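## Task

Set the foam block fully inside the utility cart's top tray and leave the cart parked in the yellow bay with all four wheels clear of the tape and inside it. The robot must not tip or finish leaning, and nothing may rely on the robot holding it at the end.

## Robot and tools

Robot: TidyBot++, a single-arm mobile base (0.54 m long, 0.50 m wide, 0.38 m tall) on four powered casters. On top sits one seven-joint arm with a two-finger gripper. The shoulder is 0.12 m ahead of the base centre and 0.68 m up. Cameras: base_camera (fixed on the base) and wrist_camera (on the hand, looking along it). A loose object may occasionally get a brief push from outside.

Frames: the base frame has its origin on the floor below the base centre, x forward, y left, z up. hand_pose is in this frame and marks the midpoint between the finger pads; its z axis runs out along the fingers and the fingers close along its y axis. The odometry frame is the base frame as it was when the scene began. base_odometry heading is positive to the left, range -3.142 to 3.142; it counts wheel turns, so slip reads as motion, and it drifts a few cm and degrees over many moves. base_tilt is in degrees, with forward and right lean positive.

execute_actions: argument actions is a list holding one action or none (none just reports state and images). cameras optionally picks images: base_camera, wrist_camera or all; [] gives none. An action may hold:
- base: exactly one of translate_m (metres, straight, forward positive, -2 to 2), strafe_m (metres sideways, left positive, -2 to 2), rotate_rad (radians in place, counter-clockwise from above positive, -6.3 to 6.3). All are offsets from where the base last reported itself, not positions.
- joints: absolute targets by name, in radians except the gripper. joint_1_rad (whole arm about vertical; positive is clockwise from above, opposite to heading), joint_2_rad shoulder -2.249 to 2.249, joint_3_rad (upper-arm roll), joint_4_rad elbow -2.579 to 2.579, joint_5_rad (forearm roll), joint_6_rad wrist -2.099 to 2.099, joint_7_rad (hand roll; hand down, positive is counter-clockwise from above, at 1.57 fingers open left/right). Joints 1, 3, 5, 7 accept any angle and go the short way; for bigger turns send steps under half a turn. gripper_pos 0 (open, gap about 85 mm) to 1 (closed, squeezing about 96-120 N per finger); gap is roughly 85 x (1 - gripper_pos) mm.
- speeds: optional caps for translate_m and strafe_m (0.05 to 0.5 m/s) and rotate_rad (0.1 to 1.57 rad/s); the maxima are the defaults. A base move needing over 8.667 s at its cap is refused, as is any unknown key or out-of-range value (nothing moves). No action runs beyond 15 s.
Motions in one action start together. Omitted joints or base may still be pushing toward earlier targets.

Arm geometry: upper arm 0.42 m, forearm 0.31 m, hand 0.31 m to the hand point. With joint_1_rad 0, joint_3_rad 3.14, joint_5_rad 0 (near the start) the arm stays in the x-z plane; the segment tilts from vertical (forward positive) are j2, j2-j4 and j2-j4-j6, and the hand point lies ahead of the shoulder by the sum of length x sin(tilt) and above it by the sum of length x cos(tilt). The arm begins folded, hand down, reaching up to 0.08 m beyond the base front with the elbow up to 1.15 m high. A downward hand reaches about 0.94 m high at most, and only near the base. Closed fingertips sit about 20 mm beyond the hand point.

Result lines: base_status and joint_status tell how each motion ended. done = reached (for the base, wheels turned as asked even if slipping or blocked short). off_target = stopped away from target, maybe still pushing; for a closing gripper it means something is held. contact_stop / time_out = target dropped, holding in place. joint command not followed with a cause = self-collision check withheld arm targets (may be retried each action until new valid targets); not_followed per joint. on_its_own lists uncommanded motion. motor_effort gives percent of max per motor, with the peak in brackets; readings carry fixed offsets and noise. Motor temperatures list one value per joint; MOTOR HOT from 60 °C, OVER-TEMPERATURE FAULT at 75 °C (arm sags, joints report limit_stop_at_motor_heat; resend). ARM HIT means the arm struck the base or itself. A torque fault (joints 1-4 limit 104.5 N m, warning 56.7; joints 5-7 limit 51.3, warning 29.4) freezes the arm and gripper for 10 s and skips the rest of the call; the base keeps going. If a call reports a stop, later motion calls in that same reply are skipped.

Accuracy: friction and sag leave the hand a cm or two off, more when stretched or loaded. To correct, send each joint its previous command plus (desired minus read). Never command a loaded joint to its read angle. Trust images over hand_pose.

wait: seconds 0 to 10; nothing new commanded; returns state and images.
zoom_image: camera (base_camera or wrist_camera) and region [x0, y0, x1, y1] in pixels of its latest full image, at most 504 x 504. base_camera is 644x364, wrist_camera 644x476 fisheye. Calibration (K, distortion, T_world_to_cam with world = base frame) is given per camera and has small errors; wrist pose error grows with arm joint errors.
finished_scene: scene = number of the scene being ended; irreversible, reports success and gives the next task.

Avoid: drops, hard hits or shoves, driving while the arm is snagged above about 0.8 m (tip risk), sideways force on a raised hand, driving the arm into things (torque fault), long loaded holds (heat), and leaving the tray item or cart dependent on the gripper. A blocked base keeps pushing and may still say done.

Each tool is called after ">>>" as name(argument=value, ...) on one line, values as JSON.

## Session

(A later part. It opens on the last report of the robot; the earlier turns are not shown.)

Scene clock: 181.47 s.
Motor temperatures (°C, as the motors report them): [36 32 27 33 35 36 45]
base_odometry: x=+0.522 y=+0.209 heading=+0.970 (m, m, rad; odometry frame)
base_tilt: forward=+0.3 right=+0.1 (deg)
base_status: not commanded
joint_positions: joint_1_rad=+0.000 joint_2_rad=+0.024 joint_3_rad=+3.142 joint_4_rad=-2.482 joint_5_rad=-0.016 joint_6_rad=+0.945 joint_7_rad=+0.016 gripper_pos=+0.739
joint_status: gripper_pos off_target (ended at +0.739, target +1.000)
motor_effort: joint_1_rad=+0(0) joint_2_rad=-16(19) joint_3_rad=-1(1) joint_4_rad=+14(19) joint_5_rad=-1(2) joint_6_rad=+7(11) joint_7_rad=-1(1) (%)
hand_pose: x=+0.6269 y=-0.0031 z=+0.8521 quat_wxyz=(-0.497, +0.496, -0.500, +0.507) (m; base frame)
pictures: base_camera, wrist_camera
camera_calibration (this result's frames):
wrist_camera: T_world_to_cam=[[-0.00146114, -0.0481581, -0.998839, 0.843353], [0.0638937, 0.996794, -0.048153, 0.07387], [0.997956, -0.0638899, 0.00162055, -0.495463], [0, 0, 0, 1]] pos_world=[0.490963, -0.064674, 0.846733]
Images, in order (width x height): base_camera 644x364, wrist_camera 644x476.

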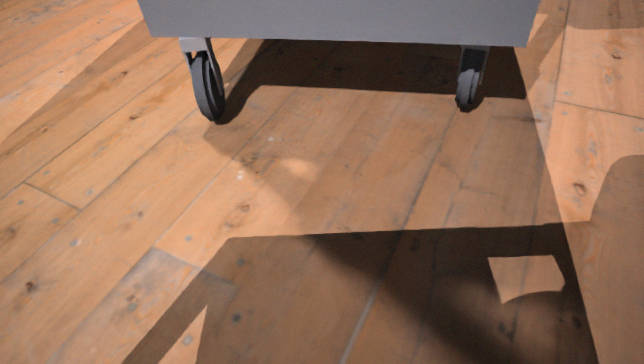

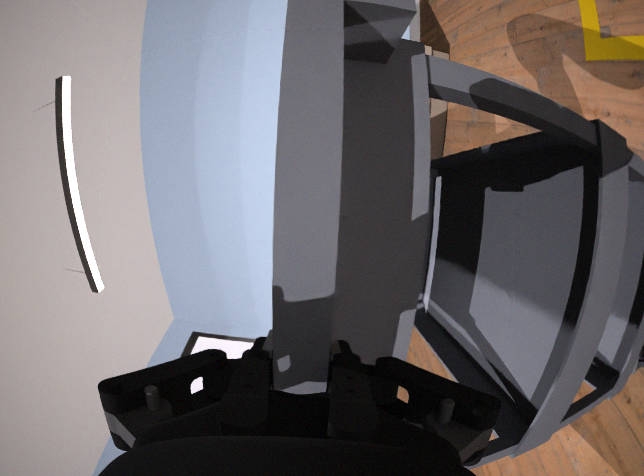

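>>> execute_actions(actions=[{"base":{"translate_m":-1.0},"speeds":{"translate_m":0.3}}])

>>> execute_actions(actions=[{"base":{"strafe_m":0.24},"speeds":{"strafe_m":0.15}}], cameras=[])

>>> execute_actions(actions=[{"base":{"rotate_rad":-0.2},"speeds":{"rotate_rad":0.25}}])

Scene clock: 214.00 s.
Motor temperatures (°C, as the motors report them): [36 33 27 33 35 36 45]
base_odometry: x=-0.044 y=-0.616 heading=+0.969 (m, m, rad; odometry frame)
base_tilt: forward=+0.3 right=+0.2 (deg)
base_status: done
joint_positions: joint_1_rad=-0.005 joint_2_rad=+0.032 joint_3_rad=+3.142 joint_4_rad=-2.479 joint_5_rad=-0.010 joint_6_rad=+0.952 joint_7_rad=+0.016 gripper_pos=+0.739
joint_status: not commanded
motor_effort: joint_1_rad=+1(4) joint_2_rad=-15(24) joint_3_rad=+0(4) joint_4_rad=+15(16) joint_5_rad=+0(2) joint_6_rad=+7(9) joint_7_rad=-1(0) (%)
hand_pose: x=+0.6291 y=+0.0013 z=+0.8519 quat_wxyz=(-0.500, +0.499, -0.496, +0.506) (m; base frame)
pictures: base_camera, wrist_camera
camera_calibration (this result's frames):
wrist_camera: T_world_to_cam=[[0.0013607, -0.0515954, -0.998667, 0.841407], [0.0537266, 0.997229, -0.051448, 0.0785689], [0.998555, -0.053585, 0.00412898, -0.499878], [0, 0, 0, 1]] pos_world=[0.493789, -0.0617244, 0.846391]
Images, in order (width x height): base_camera 644x364, wrist_camera 644x476.

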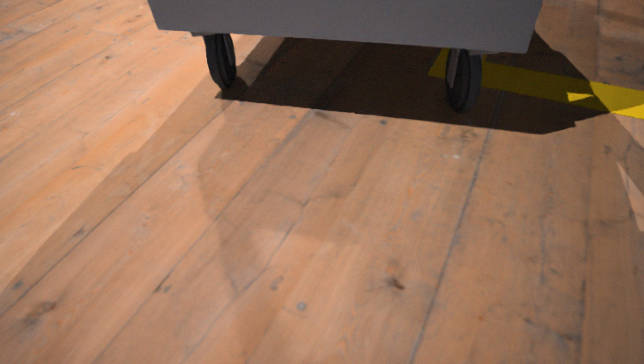

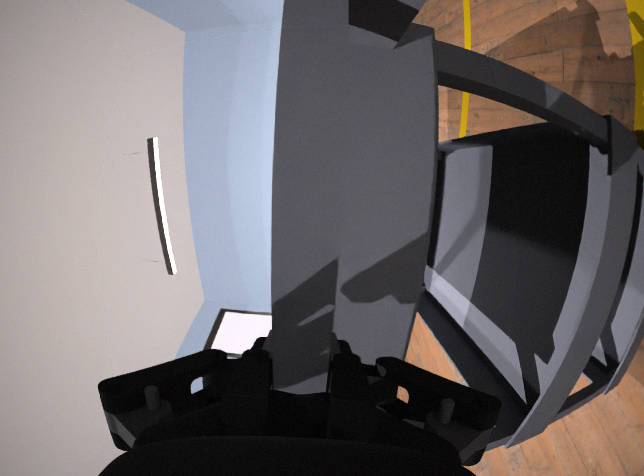

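Scene clock: 216.27 s.
Motor temperatures (°C, as the motors report them): [36 33 27 33 35 36 45]
base_odometry: x=-0.242 y=-0.480 heading=+0.969 (m, m, rad; odometry frame)
base_tilt: forward=+0.2 right=+0.2 (deg)
base_status: done
joint_positions: joint_1_rad=+0.007 joint_2_rad=+0.032 joint_3_rad=+3.167 joint_4_rad=-2.479 joint_5_rad=-0.024 joint_6_rad=+0.952 joint_7_rad=+0.016 gripper_pos=+0.739
joint_status: not commanded
motor_effort: joint_1_rad=-3(10) joint_2_rad=-13(16) joint_3_rad=-4(11) joint_4_rad=+15(17) joint_5_rad=+1(7) joint_6_rad=+6(8) joint_7_rad=-3(4) (%)
hand_pose: x=+0.6288 y=-0.0211 z=+0.8519 quat_wxyz=(-0.489, +0.485, -0.509, +0.516) (m; base frame)
pictures: none
No camera images: the call's "cameras" was empty. Leave "cameras" out to get every camera's image.

Scene clock: 217.57 s.
Motor temperatures (°C, as the motors report them): [36 33 27 33 35 36 45]
base_odometry: x=-0.242 y=-0.480 heading=+0.770 (m, m, rad; odometry frame)
base_tilt: forward=+0.3 right=+0.1 (deg)
base_status: done
joint_positions: joint_1_rad=-0.046 joint_2_rad=+0.032 joint_3_rad=+3.111 joint_4_rad=-2.480 joint_5_rad=+0.024 joint_6_rad=+0.953 joint_7_rad=+0.004 gripper_pos=+0.739
joint_status: not commanded
motor_effort: joint_1_rad=+5(9) joint_2_rad=-16(17) joint_3_rad=+5(10) joint_4_rad=+11(17) joint_5_rad=-5(8) joint_6_rad=+6(7) joint_7_rad=+1(2) (%)
hand_pose: x=+0.6265 y=+0.0460 z=+0.8519 quat_wxyz=(-0.522, +0.524, -0.468, +0.483) (m; base frame)
pictures: base_camera, wrist_camera
camera_calibration (this result's frames):
wrist_camera: T_world_to_cam=[[0.00759938, -0.0587874, -0.998242, 0.839828], [-0.044902, 0.997243, -0.0590704, 0.102429], [0.998962, 0.0452719, 0.00493876, -0.500408], [0, 0, 0, 1]] pos_world=[0.498106, -0.030121, 0.846873]
Images, in order (width x height): base_camera 644x364, wrist_camera 644x476.

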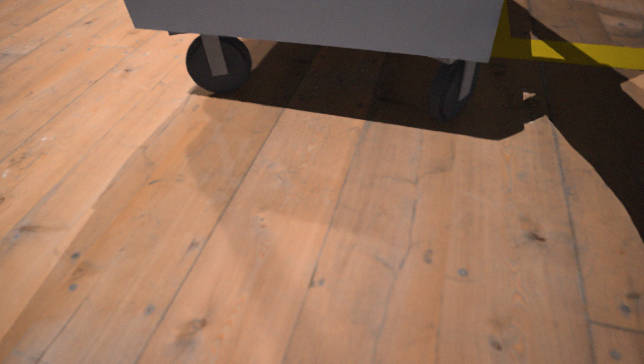

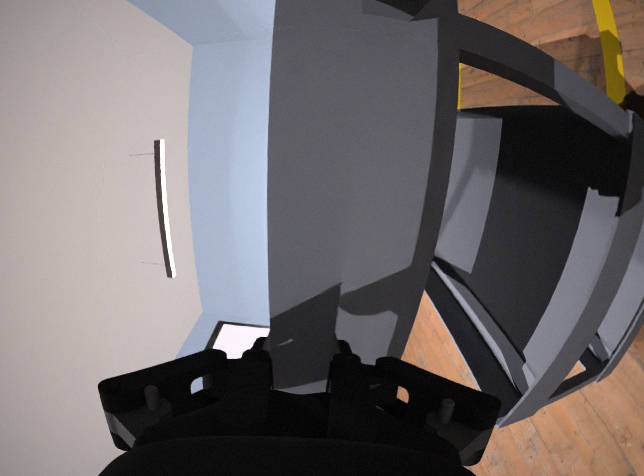

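>>> execute_actions(actions=[])

Scene clock: 229.93 s.
Motor temperatures (°C, as the motors report them): [36 33 27 33 35 36 45]
base_odometry: x=-0.242 y=-0.480 heading=+0.770 (m, m, rad; odometry frame)
base_tilt: forward=+0.3 right=+0.2 (deg)
base_status: done
joint_positions: joint_1_rad=-0.046 joint_2_rad=+0.032 joint_3_rad=+3.111 joint_4_rad=-2.480 joint_5_rad=+0.024 joint_6_rad=+0.953 joint_7_rad=+0.004 gripper_pos=+0.739
joint_status: not commanded
motor_effort: joint_1_rad=+5(9) joint_2_rad=-16(17) joint_3_rad=+5(10) joint_4_rad=+12(17) joint_5_rad=-4(8) joint_6_rad=+6(7) joint_7_rad=+1(2) (%)
hand_pose: x=+0.6265 y=+0.0460 z=+0.8519 quat_wxyz=(-0.522, +0.524, -0.468, +0.483) (m; base frame)
pictures: base_camera, wrist_camera
camera_calibration (this result's frames):
wrist_camera: T_world_to_cam=[[0.00759939, -0.0587875, -0.998242, 0.839828], [-0.0449024, 0.997243, -0.0590705, 0.102429], [0.998962, 0.0452723, 0.00493875, -0.500408], [0, 0, 0, 1]] pos_world=[0.498106, -0.0301209, 0.846873]
Images, in order (width x height): base_camera 644x364, wrist_camera 644x476.

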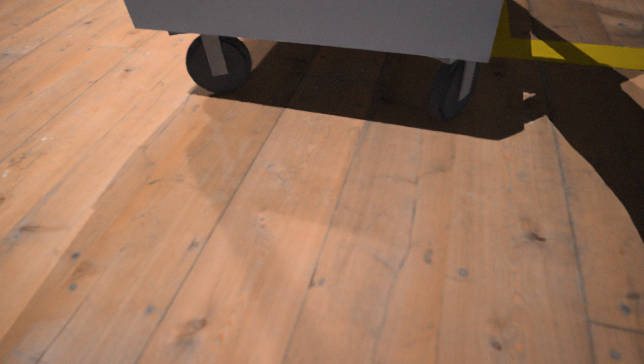

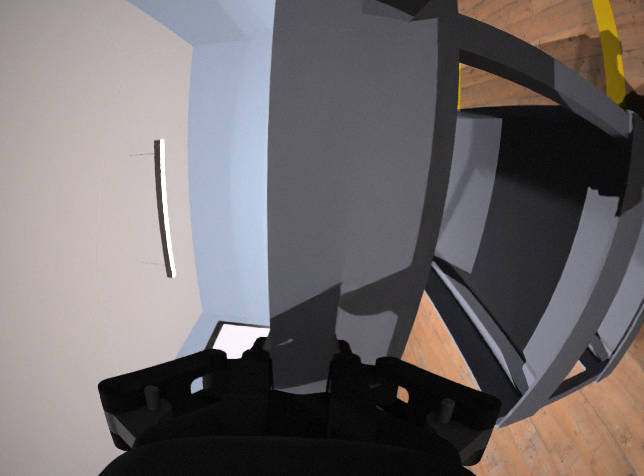

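>>> execute_actions(actions=[{"base":{"strafe_m":0.06},"speeds":{"strafe_m":0.15}}], cameras=[])

>>> execute_actions(actions=[{"base":{"rotate_rad":-0.2},"speeds":{"rotate_rad":0.25}}], cameras=[])

>>> execute_actions(actions=[{"base":{"strafe_m":0.16},"speeds":{"strafe_m":0.15}}], cameras=[])

>>> execute_actions(actions=[{"base":{"rotate_rad":-0.12},"speeds":{"rotate_rad":0.25}}], cameras=["base_camera"])

Scene clock: 242.67 s.
Motor temperatures (°C, as the motors report them): [36 33 27 33 35 36 45]
base_odometry: x=-0.284 y=-0.437 heading=+0.770 (m, m, rad; odometry frame)
base_tilt: forward=+0.3 right=+0.1 (deg)
base_status: done
joint_positions: joint_1_rad=-0.028 joint_2_rad=+0.031 joint_3_rad=+3.136 joint_4_rad=-2.481 joint_5_rad=+0.013 joint_6_rad=+0.953 joint_7_rad=+0.004 gripper_pos=+0.739
joint_status: not commanded
motor_effort: joint_1_rad=-2(5) joint_2_rad=-13(17) joint_3_rad=-2(4) joint_4_rad=+16(17) joint_5_rad=+0(5) joint_6_rad=+6(7) joint_7_rad=-1(1) (%)
hand_pose: x=+0.6277 y=+0.0218 z=+0.8519 quat_wxyz=(-0.511, +0.511, -0.483, +0.495) (m; base frame)
pictures: none
No camera images: the call's "cameras" was empty. Leave "cameras" out to get every camera's image.

Scene clock: 244.03 s.
Motor temperatures (°C, as the motors report them): [36 33 27 33 35 36 45]
base_odometry: x=-0.284 y=-0.437 heading=+0.570 (m, m, rad; odometry frame)
base_tilt: forward=+0.3 right=+0.1 (deg)
base_status: done
joint_positions: joint_1_rad=-0.051 joint_2_rad=+0.031 joint_3_rad=+3.105 joint_4_rad=-2.481 joint_5_rad=+0.027 joint_6_rad=+0.953 joint_7_rad=+0.004 gripper_pos=+0.739
joint_status: not commanded
motor_effort: joint_1_rad=+7(10) joint_2_rad=-14(16) joint_3_rad=+7(10) joint_4_rad=+15(16) joint_5_rad=-6(8) joint_6_rad=+6(6) joint_7_rad=+1(2) (%)
hand_pose: x=+0.6251 y=+0.0525 z=+0.8519 quat_wxyz=(-0.525, +0.528, -0.464, +0.480) (m; base frame)
pictures: none
No camera images: the call's "cameras" was empty. Leave "cameras" out to get every camera's image.

Scene clock: 245.73 s.
Motor temperatures (°C, as the motors report them): [36 33 27 33 35 36 45]
base_odometry: x=-0.370 y=-0.302 heading=+0.570 (m, m, rad; odometry frame)
base_tilt: forward=+0.3 right=+0.2 (deg)
base_status: done
joint_positions: joint_1_rad=-0.005 joint_2_rad=+0.029 joint_3_rad=+3.161 joint_4_rad=-2.483 joint_5_rad=-0.008 joint_6_rad=+0.954 joint_7_rad=+0.006 gripper_pos=+0.739
joint_status: not commanded
motor_effort: joint_1_rad=-4(8) joint_2_rad=-13(14) joint_3_rad=-5(10) joint_4_rad=+14(17) joint_5_rad=+1(4) joint_6_rad=+6(6) joint_7_rad=-3(5) (%)
hand_pose: x=+0.6278 y=-0.0076 z=+0.8519 quat_wxyz=(-0.497, +0.492, -0.502, +0.508) (m; base frame)
pictures: none
No camera images: the call's "cameras" was empty. Leave "cameras" out to get every camera's image.

Scene clock: 246.67 s.
Motor temperatures (°C, as the motors report them): [36 33 27 33 35 36 45]
base_odometry: x=-0.370 y=-0.302 heading=+0.450 (m, m, rad; odometry frame)
base_tilt: forward=+0.3 right=+0.2 (deg)
base_status: done
joint_positions: joint_1_rad=-0.041 joint_2_rad=+0.030 joint_3_rad=+3.114 joint_4_rad=-2.483 joint_5_rad=+0.015 joint_6_rad=+0.954 joint_7_rad=+0.005 gripper_pos=+0.739
joint_status: not commanded
motor_effort: joint_1_rad=+4(8) joint_2_rad=-17(19) joint_3_rad=+4(8) joint_4_rad=+10(15) joint_5_rad=-4(7) joint_6_rad=+6(6) joint_7_rad=+1(2) (%)
hand_pose: x=+0.6259 y=+0.0396 z=+0.8519 quat_wxyz=(-0.520, +0.520, -0.473, +0.486) (m; base frame)
pictures: base_camera
Images, in order (width x height): base_camera 644x364.

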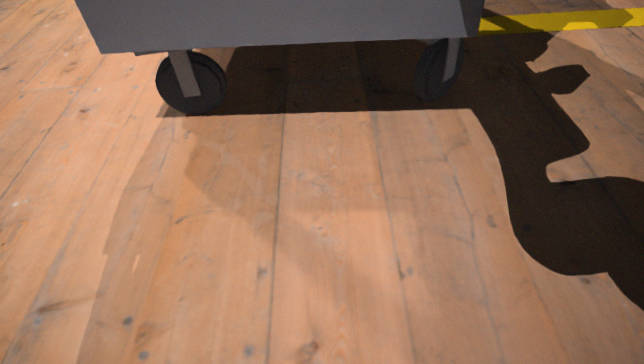

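>>> execute_actions(actions=[{"base":{"strafe_m":0.16},"speeds":{"strafe_m":0.15}}], cameras=[])

>>> execute_actions(actions=[{"base":{"rotate_rad":-0.17},"speeds":{"rotate_rad":0.25}}], cameras=[])

>>> execute_actions(actions=[{"base":{"strafe_m":0.2},"speeds":{"strafe_m":0.15}}], cameras=[])

>>> execute_actions(actions=[{"base":{"rotate_rad":-0.17},"speeds":{"rotate_rad":0.25}}])

Scene clock: 254.67 s.
Motor temperatures (°C, as the motors report them): [36 33 27 33 35 36 45]
base_odometry: x=-0.440 y=-0.157 heading=+0.450 (m, m, rad; odometry frame)
base_tilt: forward=+0.3 right=+0.2 (deg)
base_status: done
joint_positions: joint_1_rad=-0.008 joint_2_rad=+0.028 joint_3_rad=+3.156 joint_4_rad=-2.485 joint_5_rad=-0.008 joint_6_rad=+0.954 joint_7_rad=+0.005 gripper_pos=+0.739
joint_status: not commanded
motor_effort: joint_1_rad=-3(7) joint_2_rad=-13(17) joint_3_rad=-3(9) joint_4_rad=+14(16) joint_5_rad=+1(5) joint_6_rad=+5(6) joint_7_rad=-3(4) (%)
hand_pose: x=+0.6270 y=-0.0038 z=+0.8519 quat_wxyz=(-0.500, +0.494, -0.500, +0.506) (m; base frame)
pictures: none
No camera images: the call's "cameras" was empty. Leave "cameras" out to get every camera's image.

Scene clock: 255.87 s.
Motor temperatures (°C, as the motors report them): [36 33 27 33 35 36 45]
base_odometry: x=-0.440 y=-0.157 heading=+0.280 (m, m, rad; odometry frame)
base_tilt: forward=+0.2 right=+0.1 (deg)
base_status: done
joint_positions: joint_1_rad=-0.040 joint_2_rad=+0.028 joint_3_rad=+3.118 joint_4_rad=-2.485 joint_5_rad=+0.019 joint_6_rad=+0.954 joint_7_rad=+0.005 gripper_pos=+0.739
joint_status: not commanded
motor_effort: joint_1_rad=+5(8) joint_2_rad=-16(18) joint_3_rad=+4(8) joint_4_rad=+12(15) joint_5_rad=-4(7) joint_6_rad=+6(7) joint_7_rad=+1(1) (%)
hand_pose: x=+0.6253 y=+0.0386 z=+0.8520 quat_wxyz=(-0.519, +0.520, -0.473, +0.487) (m; base frame)
pictures: none
No camera images: the call's "cameras" was empty. Leave "cameras" out to get every camera's image.

Scene clock: 257.90 s.
Motor temperatures (°C, as the motors report them): [36 33 27 33 35 36 45]
base_odometry: x=-0.495 y=+0.035 heading=+0.279 (m, m, rad; odometry frame)
base_tilt: forward=+0.2 right=+0.2 (deg)
base_status: done
joint_positions: joint_1_rad=-0.007 joint_2_rad=+0.026 joint_3_rad=+3.154 joint_4_rad=-2.487 joint_5_rad=-0.008 joint_6_rad=+0.955 joint_7_rad=+0.005 gripper_pos=+0.739
joint_status: not commanded
motor_effort: joint_1_rad=-2(7) joint_2_rad=-13(17) joint_3_rad=-3(9) joint_4_rad=+14(17) joint_5_rad=+1(4) joint_6_rad=+6(7) joint_7_rad=-3(5) (%)
hand_pose: x=+0.6261 y=-0.0036 z=+0.8519 quat_wxyz=(-0.500, +0.494, -0.500, +0.506) (m; base frame)
pictures: none
No camera images: the call's "cameras" was empty. Leave "cameras" out to get every camera's image.

Scene clock: 259.07 s.
Motor temperatures (°C, as the motors report them): [36 33 27 33 35 36 45]
base_odometry: x=-0.495 y=+0.035 heading=+0.110 (m, m, rad; odometry frame)
base_tilt: forward=+0.3 right=+0.1 (deg)
base_status: done
joint_positions: joint_1_rad=-0.037 joint_2_rad=+0.026 joint_3_rad=+3.120 joint_4_rad=-2.487 joint_5_rad=+0.018 joint_6_rad=+0.955 joint_7_rad=+0.005 gripper_pos=+0.739
joint_status: not commanded
motor_effort: joint_1_rad=+4(8) joint_2_rad=-16(17) joint_3_rad=+4(8) joint_4_rad=+9(14) joint_5_rad=-4(6) joint_6_rad=+6(6) joint_7_rad=+1(2) (%)
hand_pose: x=+0.6245 y=+0.0357 z=+0.8520 quat_wxyz=(-0.518, +0.519, -0.474, +0.488) (m; base frame)
pictures: base_camera, wrist_camera
camera_calibration (this result's frames):
wrist_camera: T_world_to_cam=[[0.00694347, -0.0568852, -0.998357, 0.839689], [-0.023084, 0.998105, -0.0570314, 0.0971728], [0.999709, 0.023442, 0.00561718, -0.498156], [0, 0, 0, 1]] pos_world=[0.494424, -0.0375451, 0.846649]
Images, in order (width x height): base_camera 644x364, wrist_camera 644x476.

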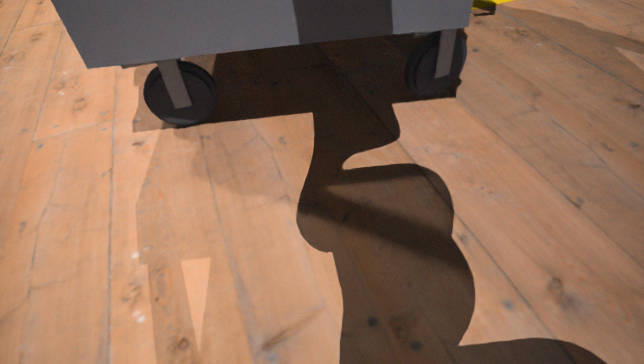

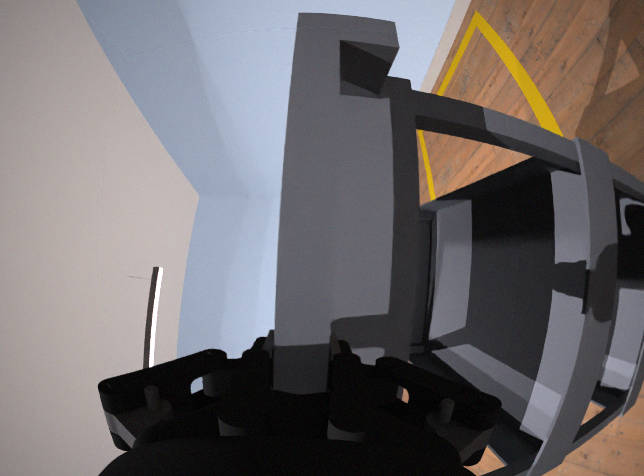

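>>> execute_actions(actions=[{"base":{"strafe_m":0.24},"speeds":{"strafe_m":0.15}}], cameras=[])

>>> execute_actions(actions=[{"base":{"rotate_rad":-0.16},"speeds":{"rotate_rad":0.25}}], cameras=[])

>>> execute_actions(actions=[{"base":{"strafe_m":0.22},"speeds":{"strafe_m":0.15}}], cameras=[])

>>> execute_actions(actions=[{"base":{"rotate_rad":-0.16},"speeds":{"rotate_rad":0.25}}])

Scene clock: 268.23 s.
Motor temperatures (°C, as the motors report them): [36 33 27 33 35 36 45]
base_odometry: x=-0.521 y=+0.274 heading=+0.109 (m, m, rad; odometry frame)
base_tilt: forward=+0.3 right=+0.1 (deg)
base_status: done
joint_positions: joint_1_rad=-0.003 joint_2_rad=+0.025 joint_3_rad=+3.160 joint_4_rad=-2.488 joint_5_rad=-0.011 joint_6_rad=+0.955 joint_7_rad=+0.005 gripper_pos=+0.739
joint_status: not commanded
motor_effort: joint_1_rad=-3(8) joint_2_rad=-12(17) joint_3_rad=-4(9) joint_4_rad=+16(18) joint_5_rad=+1(5) joint_6_rad=+5(7) joint_7_rad=-3(5) (%)
hand_pose: x=+0.6258 y=-0.0089 z=+0.8519 quat_wxyz=(-0.497, +0.491, -0.503, +0.509) (m; base frame)
pictures: none
No camera images: the call's "cameras" was empty. Leave "cameras" out to get every camera's image.

Scene clock: 269.40 s.
Motor temperatures (°C, as the motors report them): [36 33 27 33 35 36 45]
base_odometry: x=-0.521 y=+0.274 heading=-0.051 (m, m, rad; odometry frame)
base_tilt: forward=+0.3 right=+0.2 (deg)
base_status: done
joint_positions: joint_1_rad=-0.038 joint_2_rad=+0.026 joint_3_rad=+3.118 joint_4_rad=-2.487 joint_5_rad=+0.017 joint_6_rad=+0.955 joint_7_rad=+0.005 gripper_pos=+0.739
joint_status: not commanded
motor_effort: joint_1_rad=+3(7) joint_2_rad=-17(18) joint_3_rad=+3(8) joint_4_rad=+9(16) joint_5_rad=-4(6) joint_6_rad=+6(7) joint_7_rad=+1(2) (%)
hand_pose: x=+0.6244 y=+0.0369 z=+0.8520 quat_wxyz=(-0.518, +0.519, -0.474, +0.488) (m; base frame)
pictures: none
No camera images: the call's "cameras" was empty. Leave "cameras" out to get every camera's image.

Scene clock: 271.53 s.
Motor temperatures (°C, as the motors report them): [36 33 27 33 35 36 45]
base_odometry: x=-0.510 y=+0.494 heading=-0.051 (m, m, rad; odometry frame)
base_tilt: forward=+0.2 right=+0.2 (deg)
base_status: done
joint_positions: joint_1_rad=-0.007 joint_2_rad=+0.025 joint_3_rad=+3.158 joint_4_rad=-2.489 joint_5_rad=-0.010 joint_6_rad=+0.955 joint_7_rad=+0.005 gripper_pos=+0.739
joint_status: not commanded
motor_effort: joint_1_rad=-3(7) joint_2_rad=-12(17) joint_3_rad=-4(9) joint_4_rad=+14(17) joint_5_rad=+1(5) joint_6_rad=+5(7) joint_7_rad=-3(5) (%)
hand_pose: x=+0.6256 y=-0.0057 z=+0.8519 quat_wxyz=(-0.499, +0.493, -0.501, +0.507) (m; base frame)
pictures: none
No camera images: the call's "cameras" was empty. Leave "cameras" out to get every camera's image.

Scene clock: 272.67 s.
Motor temperatures (°C, as the motors report them): [36 33 27 33 35 36 45]
base_odometry: x=-0.510 y=+0.494 heading=-0.211 (m, m, rad; odometry frame)
base_tilt: forward=+0.3 right=+0.2 (deg)
base_status: done
joint_positions: joint_1_rad=-0.039 joint_2_rad=+0.025 joint_3_rad=+3.118 joint_4_rad=-2.488 joint_5_rad=+0.018 joint_6_rad=+0.955 joint_7_rad=+0.005 gripper_pos=+0.739
joint_status: not commanded
motor_effort: joint_1_rad=+4(8) joint_2_rad=-16(18) joint_3_rad=+4(8) joint_4_rad=+10(16) joint_5_rad=-4(6) joint_6_rad=+6(7) joint_7_rad=+0(2) (%)
hand_pose: x=+0.6239 y=+0.0372 z=+0.8519 quat_wxyz=(-0.518, +0.519, -0.473, +0.487) (m; base frame)
pictures: base_camera, wrist_camera
camera_calibration (this result's frames):
wrist_camera: T_world_to_cam=[[0.00726018, -0.0569846, -0.998349, 0.839566], [-0.0260414, 0.998026, -0.0571556, 0.0976716], [0.999635, 0.0264133, 0.00576189, -0.497847], [0, 0, 0, 1]] pos_world=[0.494114, -0.0364866, 0.84663]
Images, in order (width x height): base_camera 644x364, wrist_camera 644x476.

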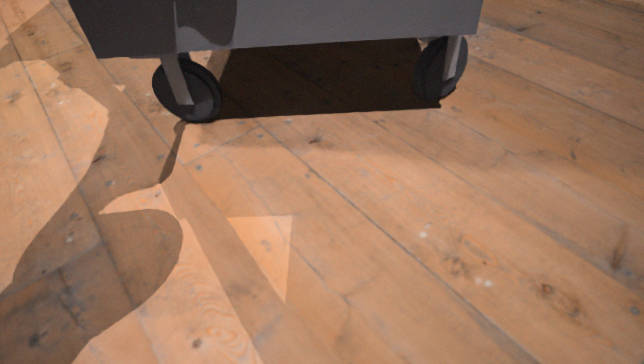

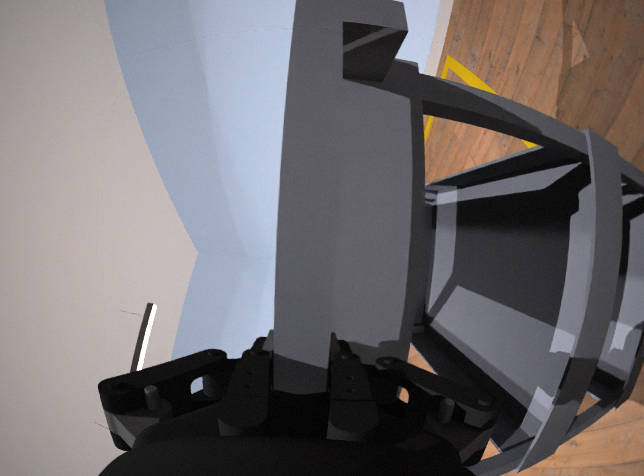

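>>> execute_actions(actions=[{"base":{"strafe_m":0.22},"speeds":{"strafe_m":0.15}}], cameras=[])

>>> execute_actions(actions=[{"base":{"rotate_rad":-0.16},"speeds":{"rotate_rad":0.25}}], cameras=[])

>>> execute_actions(actions=[{"base":{"strafe_m":0.22},"speeds":{"strafe_m":0.15}}], cameras=[])

>>> execute_actions(actions=[{"base":{"rotate_rad":-0.16},"speeds":{"rotate_rad":0.25}}])

Scene clock: 283.03 s.
Motor temperatures (°C, as the motors report them): [36 33 27 33 35 36 45]
base_odometry: x=-0.464 y=+0.709 heading=-0.212 (m, m, rad; odometry frame)
base_tilt: forward=+0.3 right=+0.1 (deg)
base_status: done
joint_positions: joint_1_rad=-0.006 joint_2_rad=+0.025 joint_3_rad=+3.158 joint_4_rad=-2.489 joint_5_rad=-0.009 joint_6_rad=+0.956 joint_7_rad=+0.005 gripper_pos=+0.739
joint_status: not commanded
motor_effort: joint_1_rad=-3(8) joint_2_rad=-12(16) joint_3_rad=-3(9) joint_4_rad=+14(16) joint_5_rad=+1(4) joint_6_rad=+6(7) joint_7_rad=-3(5) (%)
hand_pose: x=+0.6257 y=-0.0063 z=+0.8519 quat_wxyz=(-0.498, +0.492, -0.501, +0.508) (m; base frame)
pictures: none
No camera images: the call's "cameras" was empty. Leave "cameras" out to get every camera's image.

Scene clock: 284.17 s.
Motor temperatures (°C, as the motors report them): [36 33 27 33 35 36 45]
base_odometry: x=-0.464 y=+0.709 heading=-0.372 (m, m, rad; odometry frame)
base_tilt: forward=+0.2 right=+0.2 (deg)
base_status: done
joint_positions: joint_1_rad=-0.039 joint_2_rad=+0.026 joint_3_rad=+3.118 joint_4_rad=-2.488 joint_5_rad=+0.018 joint_6_rad=+0.956 joint_7_rad=+0.005 gripper_pos=+0.739
joint_status: not commanded
motor_effort: joint_1_rad=+4(8) joint_2_rad=-16(18) joint_3_rad=+4(8) joint_4_rad=+10(15) joint_5_rad=-3(7) joint_6_rad=+6(7) joint_7_rad=+1(2) (%)
hand_pose: x=+0.6241 y=+0.0370 z=+0.8520 quat_wxyz=(-0.518, +0.519, -0.474, +0.488) (m; base frame)
pictures: none
No camera images: the call's "cameras" was empty. Leave "cameras" out to get every camera's image.

Scene clock: 286.30 s.
Motor temperatures (°C, as the motors report them): [36 33 27 33 35 36 45]
base_odometry: x=-0.384 y=+0.915 heading=-0.372 (m, m, rad; odometry frame)
base_tilt: forward=+0.3 right=+0.2 (deg)
base_status: done
joint_positions: joint_1_rad=-0.007 joint_2_rad=+0.026 joint_3_rad=+3.158 joint_4_rad=-2.488 joint_5_rad=-0.009 joint_6_rad=+0.956 joint_7_rad=+0.005 gripper_pos=+0.739
joint_status: not commanded
motor_effort: joint_1_rad=-3(8) joint_2_rad=-13(17) joint_3_rad=-4(9) joint_4_rad=+15(16) joint_5_rad=+0(4) joint_6_rad=+6(7) joint_7_rad=-3(5) (%)
hand_pose: x=+0.6258 y=-0.0057 z=+0.8519 quat_wxyz=(-0.499, +0.493, -0.501, +0.507) (m; base frame)
pictures: none
No camera images: the call's "cameras" was empty. Leave "cameras" out to get every camera's image.

Scene clock: 287.43 s.
Motor temperatures (°C, as the motors report them): [36 33 27 33 35 36 45]
base_odometry: x=-0.383 y=+0.915 heading=-0.532 (m, m, rad; odometry frame)
base_tilt: forward=+0.3 right=+0.2 (deg)
base_status: done
joint_positions: joint_1_rad=-0.038 joint_2_rad=+0.026 joint_3_rad=+3.119 joint_4_rad=-2.487 joint_5_rad=+0.018 joint_6_rad=+0.956 joint_7_rad=+0.005 gripper_pos=+0.739
joint_status: not commanded
motor_effort: joint_1_rad=+4(8) joint_2_rad=-16(18) joint_3_rad=+3(8) joint_4_rad=+11(16) joint_5_rad=-4(7) joint_6_rad=+6(7) joint_7_rad=+1(1) (%)
hand_pose: x=+0.6243 y=+0.0369 z=+0.8520 quat_wxyz=(-0.518, +0.519, -0.474, +0.488) (m; base frame)
pictures: base_camera, wrist_camera
camera_calibration (this result's frames):
wrist_camera: T_world_to_cam=[[0.00738147, -0.0569312, -0.998351, 0.839499], [-0.0254547, 0.998044, -0.0571019, 0.0975347], [0.999649, 0.0258342, 0.00591786, -0.498362], [0, 0, 0, 1]] pos_world=[0.494473, -0.0366754, 0.846634]
Images, in order (width x height): base_camera 644x364, wrist_camera 644x476.

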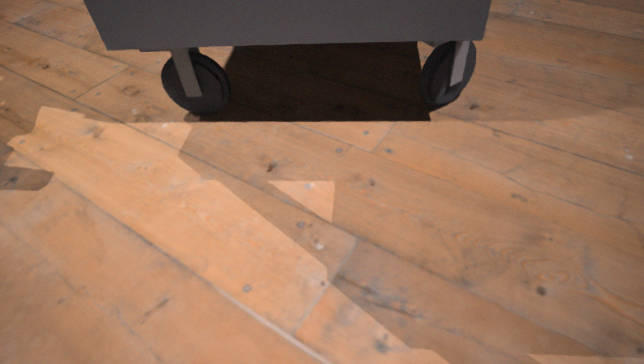

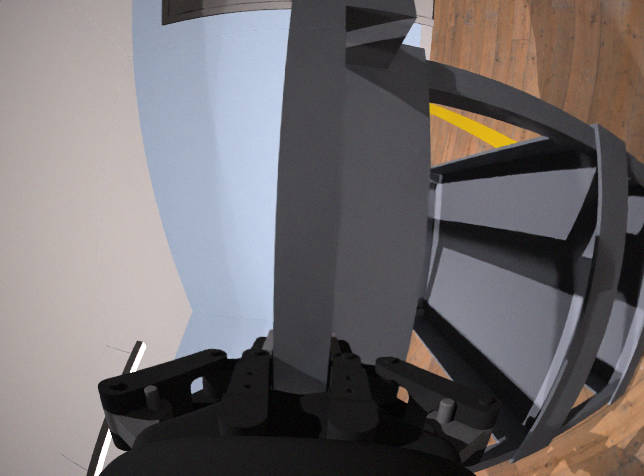

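>>> execute_actions(actions=[{"base":{"strafe_m":0.22},"speeds":{"strafe_m":0.15}}], cameras=[])

>>> execute_actions(actions=[{"base":{"rotate_rad":-0.16},"speeds":{"rotate_rad":0.25}}], cameras=[])

>>> execute_actions(actions=[{"base":{"strafe_m":0.2},"speeds":{"strafe_m":0.15}}], cameras=[])

>>> execute_actions(actions=[{"base":{"rotate_rad":-0.14},"speeds":{"rotate_rad":0.25}}], cameras=[])

>>> execute_actions(actions=[{"base":{"translate_m":0.5},"speeds":{"translate_m":0.25}}])

Scene clock: 300.20 s.
Motor temperatures (°C, as the motors report them): [36 33 27 33 35 36 45]
base_odometry: x=-0.272 y=+1.104 heading=-0.533 (m, m, rad; odometry frame)
base_tilt: forward=+0.2 right=+0.1 (deg)
base_status: done
joint_positions: joint_1_rad=-0.007 joint_2_rad=+0.026 joint_3_rad=+3.157 joint_4_rad=-2.488 joint_5_rad=-0.009 joint_6_rad=+0.956 joint_7_rad=+0.005 gripper_pos=+0.739
joint_status: not commanded
motor_effort: joint_1_rad=-3(8) joint_2_rad=-13(17) joint_3_rad=-4(9) joint_4_rad=+15(16) joint_5_rad=+2(3) joint_6_rad=+6(7) joint_7_rad=-2(5) (%)
hand_pose: x=+0.6260 y=-0.0052 z=+0.8519 quat_wxyz=(-0.499, +0.493, -0.501, +0.507) (m; base frame)
pictures: none
No camera images: the call's "cameras" was empty. Leave "cameras" out to get every camera's image.

Scene clock: 301.33 s.
Motor temperatures (°C, as the motors report them): [36 33 27 33 35 36 45]
base_odometry: x=-0.272 y=+1.104 heading=-0.692 (m, m, rad; odometry frame)
base_tilt: forward=+0.3 right=+0.2 (deg)
base_status: done
joint_positions: joint_1_rad=-0.038 joint_2_rad=+0.027 joint_3_rad=+3.119 joint_4_rad=-2.487 joint_5_rad=+0.018 joint_6_rad=+0.956 joint_7_rad=+0.005 gripper_pos=+0.739
joint_status: not commanded
motor_effort: joint_1_rad=+4(8) joint_2_rad=-17(18) joint_3_rad=+3(8) joint_4_rad=+12(16) joint_5_rad=-4(6) joint_6_rad=+6(7) joint_7_rad=+0(1) (%)
hand_pose: x=+0.6246 y=+0.0366 z=+0.8520 quat_wxyz=(-0.518, +0.519, -0.474, +0.488) (m; base frame)
pictures: none
No camera images: the call's "cameras" was empty. Leave "cameras" out to get every camera's image.

Scene clock: 303.33 s.
Motor temperatures (°C, as the motors report them): [36 33 27 33 35 36 45]
base_odometry: x=-0.144 y=+1.258 heading=-0.693 (m, m, rad; odometry frame)
base_tilt: forward=+0.2 right=+0.2 (deg)
base_status: done
joint_positions: joint_1_rad=-0.007 joint_2_rad=+0.026 joint_3_rad=+3.157 joint_4_rad=-2.488 joint_5_rad=-0.009 joint_6_rad=+0.956 joint_7_rad=+0.005 gripper_pos=+0.739
joint_status: not commanded
motor_effort: joint_1_rad=-3(8) joint_2_rad=-14(17) joint_3_rad=-4(9) joint_4_rad=+15(16) joint_5_rad=+2(5) joint_6_rad=+6(7) joint_7_rad=-3(5) (%)
hand_pose: x=+0.6261 y=-0.0050 z=+0.8520 quat_wxyz=(-0.499, +0.493, -0.500, +0.507) (m; base frame)
pictures: none
No camera images: the call's "cameras" was empty. Leave "cameras" out to get every camera's image.

Scene clock: 304.43 s.
Motor temperatures (°C, as the motors report them): [36 33 27 33 35 36 45]
base_odometry: x=-0.144 y=+1.259 heading=-0.833 (m, m, rad; odometry frame)
base_tilt: forward=+0.3 right=+0.1 (deg)
base_status: done
joint_positions: joint_1_rad=-0.037 joint_2_rad=+0.027 joint_3_rad=+3.120 joint_4_rad=-2.487 joint_5_rad=+0.015 joint_6_rad=+0.956 joint_7_rad=+0.005 gripper_pos=+0.739
joint_status: not commanded
motor_effort: joint_1_rad=+3(7) joint_2_rad=-17(19) joint_3_rad=+3(7) joint_4_rad=+12(16) joint_5_rad=-4(7) joint_6_rad=+6(8) joint_7_rad=+0(1) (%)
hand_pose: x=+0.6247 y=+0.0347 z=+0.8520 quat_wxyz=(-0.517, +0.517, -0.475, +0.489) (m; base frame)
pictures: none
No camera images: the call's "cameras" was empty. Leave "cameras" out to get every camera's image.

Scene clock: 307.30 s.
Motor temperatures (°C, as the motors report them): [36 33 27 33 35 36 45]
base_odometry: x=+0.193 y=+0.888 heading=-0.833 (m, m, rad; odometry frame)
base_tilt: forward=+0.3 right=+0.1 (deg)
base_status: done
joint_positions: joint_1_rad=-0.037 joint_2_rad=+0.022 joint_3_rad=+3.118 joint_4_rad=-2.493 joint_5_rad=+0.014 joint_6_rad=+0.958 joint_7_rad=+0.005 gripper_pos=+0.739
joint_status: not commanded
motor_effort: joint_1_rad=+2(6) joint_2_rad=-17(19) joint_3_rad=+2(7) joint_4_rad=+15(23) joint_5_rad=-2(5) joint_6_rad=+8(8) joint_7_rad=+0(1) (%)
hand_pose: x=+0.6223 y=+0.0351 z=+0.8523 quat_wxyz=(-0.518, +0.517, -0.475, +0.489) (m; base frame)
pictures: base_camera, wrist_camera
camera_calibration (this result's frames):
wrist_camera: T_world_to_cam=[[0.00825864, -0.0549291, -0.998456, 0.839176], [-0.0210118, 0.99826, -0.0550921, 0.0948019], [0.999745, 0.0214344, 0.00709011, -0.497172], [0, 0, 0, 1]] pos_world=[0.492107, -0.0378852, 0.846628]
Images, in order (width x height): base_camera 644x364, wrist_camera 644x476.

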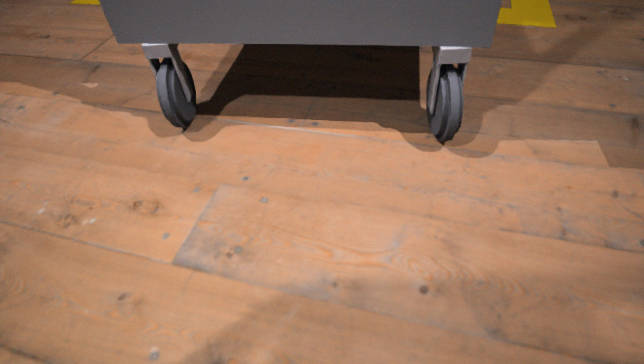

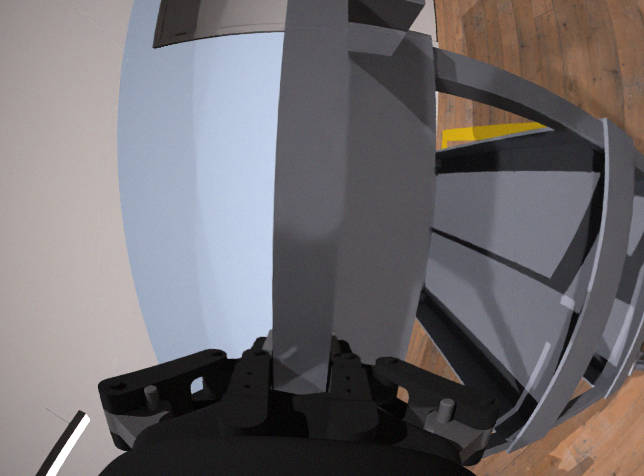

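>>> execute_actions(actions=[{"base":{"translate_m":0.66},"speeds":{"translate_m":0.25}}])

Scene clock: 323.37 s.
Motor temperatures (°C, as the motors report them): [36 33 27 33 35 36 45]
base_odometry: x=+0.637 y=+0.399 heading=-0.834 (m, m, rad; odometry frame)
base_tilt: forward=+0.2 right=+0.1 (deg)
base_status: done
joint_positions: joint_1_rad=-0.037 joint_2_rad=+0.021 joint_3_rad=+3.118 joint_4_rad=-2.493 joint_5_rad=+0.014 joint_6_rad=+0.958 joint_7_rad=+0.005 gripper_pos=+0.739
joint_status: not commanded
motor_effort: joint_1_rad=+5(6) joint_2_rad=-17(18) joint_3_rad=+4(7) joint_4_rad=+15(21) joint_5_rad=-5(6) joint_6_rad=+8(10) joint_7_rad=+0(1) (%)
hand_pose: x=+0.6221 y=+0.0351 z=+0.8523 quat_wxyz=(-0.518, +0.517, -0.475, +0.489) (m; base frame)
pictures: base_camera, wrist_camera
camera_calibration (this result's frames):
wrist_camera: T_world_to_cam=[[0.00851784, -0.054912, -0.998455, 0.839034], [-0.0210051, 0.998261, -0.0550806, 0.0947918], [0.999743, 0.0214418, 0.00734959, -0.497247], [0, 0, 0, 1]] pos_world=[0.491963, -0.037892, 0.846614]
Images, in order (width x height): base_camera 644x364, wrist_camera 644x476.

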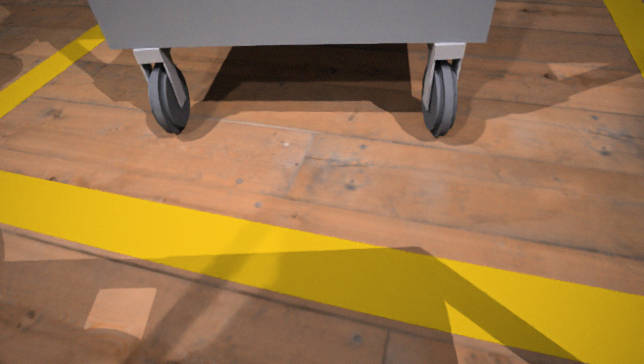

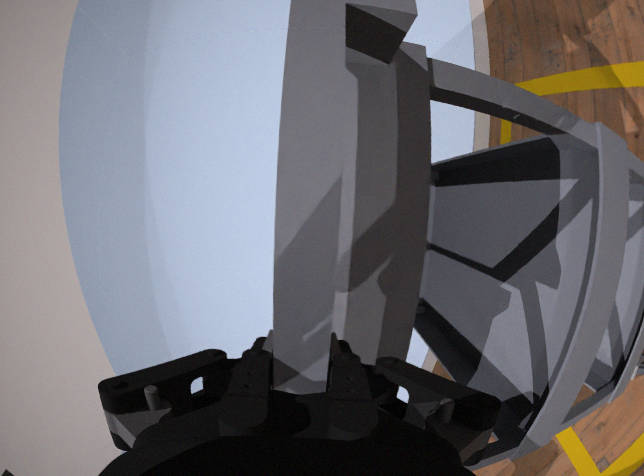

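>>> execute_actions(actions=[{"joints":{"gripper_pos":0}}], cameras=[])

>>> execute_actions(actions=[{"base":{"translate_m":-0.35},"joints":{"joint_7_rad":1.57}}])

Scene clock: 333.40 s.
Motor temperatures (°C, as the motors report them): [36 32 27 33 35 36 45]
base_odometry: x=+0.636 y=+0.399 heading=-0.834 (m, m, rad; odometry frame)
base_tilt: forward=+0.3 right=+0.2 (deg)
base_status: not commanded
joint_positions: joint_1_rad=-0.032 joint_2_rad=+0.022 joint_3_rad=+3.129 joint_4_rad=-2.493 joint_5_rad=+0.014 joint_6_rad=+0.958 joint_7_rad=+0.005 gripper_pos=+0.000
joint_status: all done
motor_effort: joint_1_rad=+0(5) joint_2_rad=-17(19) joint_3_rad=-1(4) joint_4_rad=+16(16) joint_5_rad=-1(4) joint_6_rad=+8(8) joint_7_rad=-1(0) (%)
hand_pose: x=+0.6228 y=+0.0271 z=+0.8522 quat_wxyz=(-0.514, +0.513, -0.479, +0.493) (m; base frame)
pictures: none
No camera images: the call's "cameras" was empty. Leave "cameras" out to get every camera's image.

Scene clock: 335.53 s.
Motor temperatures (°C, as the motors report them): [36 32 27 33 35 36 45]
base_odometry: x=+0.401 y=+0.659 heading=-0.834 (m, m, rad; odometry frame)
base_tilt: forward=+0.2 right=+0.2 (deg)
base_status: done
joint_positions: joint_1_rad=-0.032 joint_2_rad=+0.031 joint_3_rad=+3.129 joint_4_rad=-2.494 joint_5_rad=+0.014 joint_6_rad=+0.958 joint_7_rad=+1.569 gripper_pos=+0.000
joint_status: all done
motor_effort: joint_1_rad=+0(2) joint_2_rad=-17(20) joint_3_rad=-1(2) joint_4_rad=+15(16) joint_5_rad=-1(0) joint_6_rad=+8(9) joint_7_rad=-1(0) (%)
hand_pose: x=+0.6243 y=+0.0269 z=+0.8473 quat_wxyz=(-0.017, +0.705, +0.021, +0.708) (m; base frame)
pictures: base_camera, wrist_camera
camera_calibration (this result's frames):
wrist_camera: T_world_to_cam=[[0.0451295, -0.997843, 0.047681, -0.0502577], [0.0567689, -0.0450908, -0.997369, 0.880737], [0.997367, 0.0477176, 0.0546115, -0.538465], [0, 0, 0, 1]] pos_world=[0.489317, 0.0152581, 0.910223]
Images, in order (width x height): base_camera 644x364, wrist_camera 644x476.

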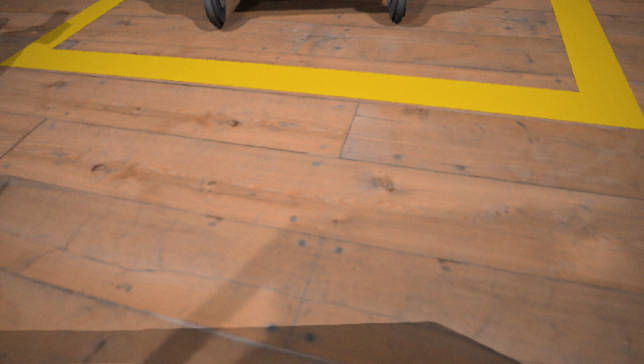

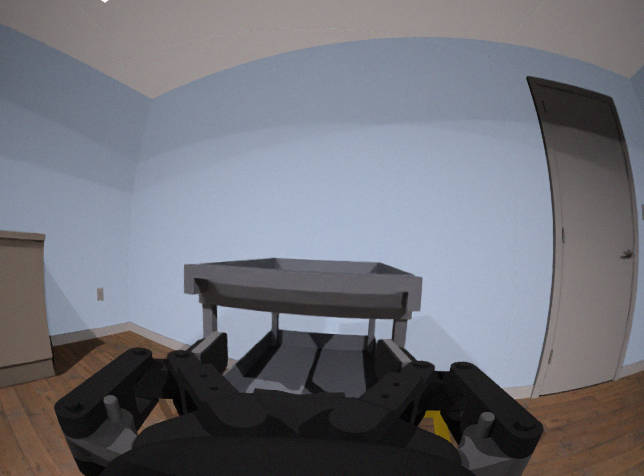

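>>> execute_actions(actions=[{"base":{"strafe_m":0.35},"joints":{"joint_6_rad":0.35},"speeds":{"strafe_m":0.25}}])

Scene clock: 344.10 s.
Motor temperatures (°C, as the motors report them): [36 33 27 33 35 36 45]
base_odometry: x=+0.660 y=+0.894 heading=-0.834 (m, m, rad; odometry frame)
base_tilt: forward=+0.2 right=+0.1 (deg)
base_status: done
joint_positions: joint_1_rad=-0.032 joint_2_rad=+0.031 joint_3_rad=+3.130 joint_4_rad=-2.495 joint_5_rad=+0.014 joint_6_rad=+0.351 joint_7_rad=+1.569 gripper_pos=+0.000
joint_status: all done
motor_effort: joint_1_rad=+0(2) joint_2_rad=-16(18) joint_3_rad=-1(3) joint_4_rad=+15(17) joint_5_rad=-2(0) joint_6_rad=+7(9) joint_7_rad=-1(1) (%)
hand_pose: x=+0.5690 y=+0.0224 z=+0.6688 quat_wxyz=(-0.010, +0.885, +0.025, +0.465) (m; base frame)
pictures: base_camera, wrist_camera
camera_calibration (this result's frames):
wrist_camera: T_world_to_cam=[[0.069446, -0.996527, 0.0459488, -0.0564448], [-0.522815, -0.0755845, -0.849089, 0.936901], [0.849613, 0.0349431, -0.526248, -0.000525826], [0, 0, 0, 1]] pos_world=[0.494192, 0.0145849, 0.797829]
Images, in order (width x height): base_camera 644x364, wrist_camera 644x476.

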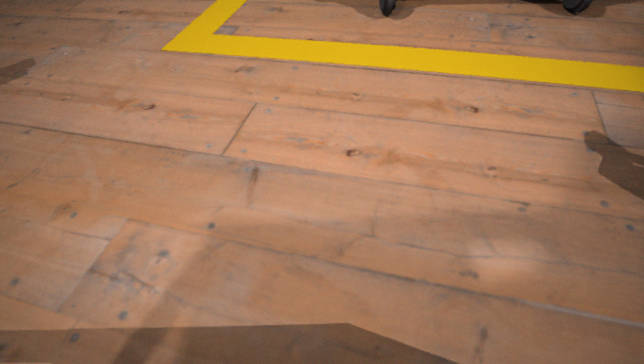

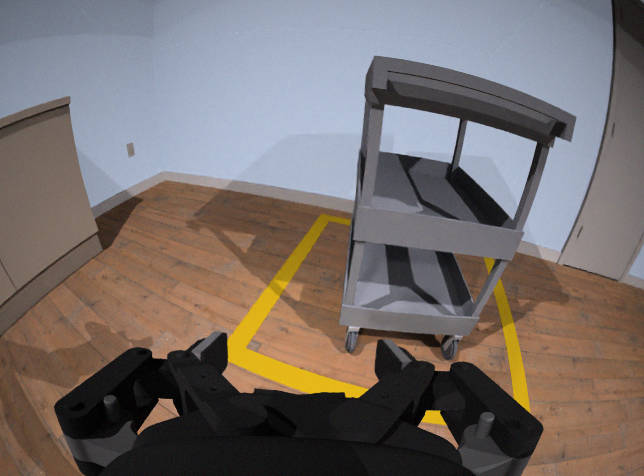

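>>> zoom_image(camera="wrist_camera", region=[220, 180, 560, 420])

Region (220, 180, 560, 420) of wrist_camera's 644x476 image, scaled by 1.482; it fills the top 356 rows of this view, and the rest is white.

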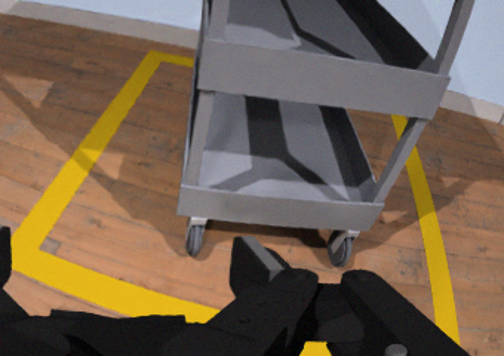

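>>> finished_scene(scene=2)

The scene is finished: the task was done.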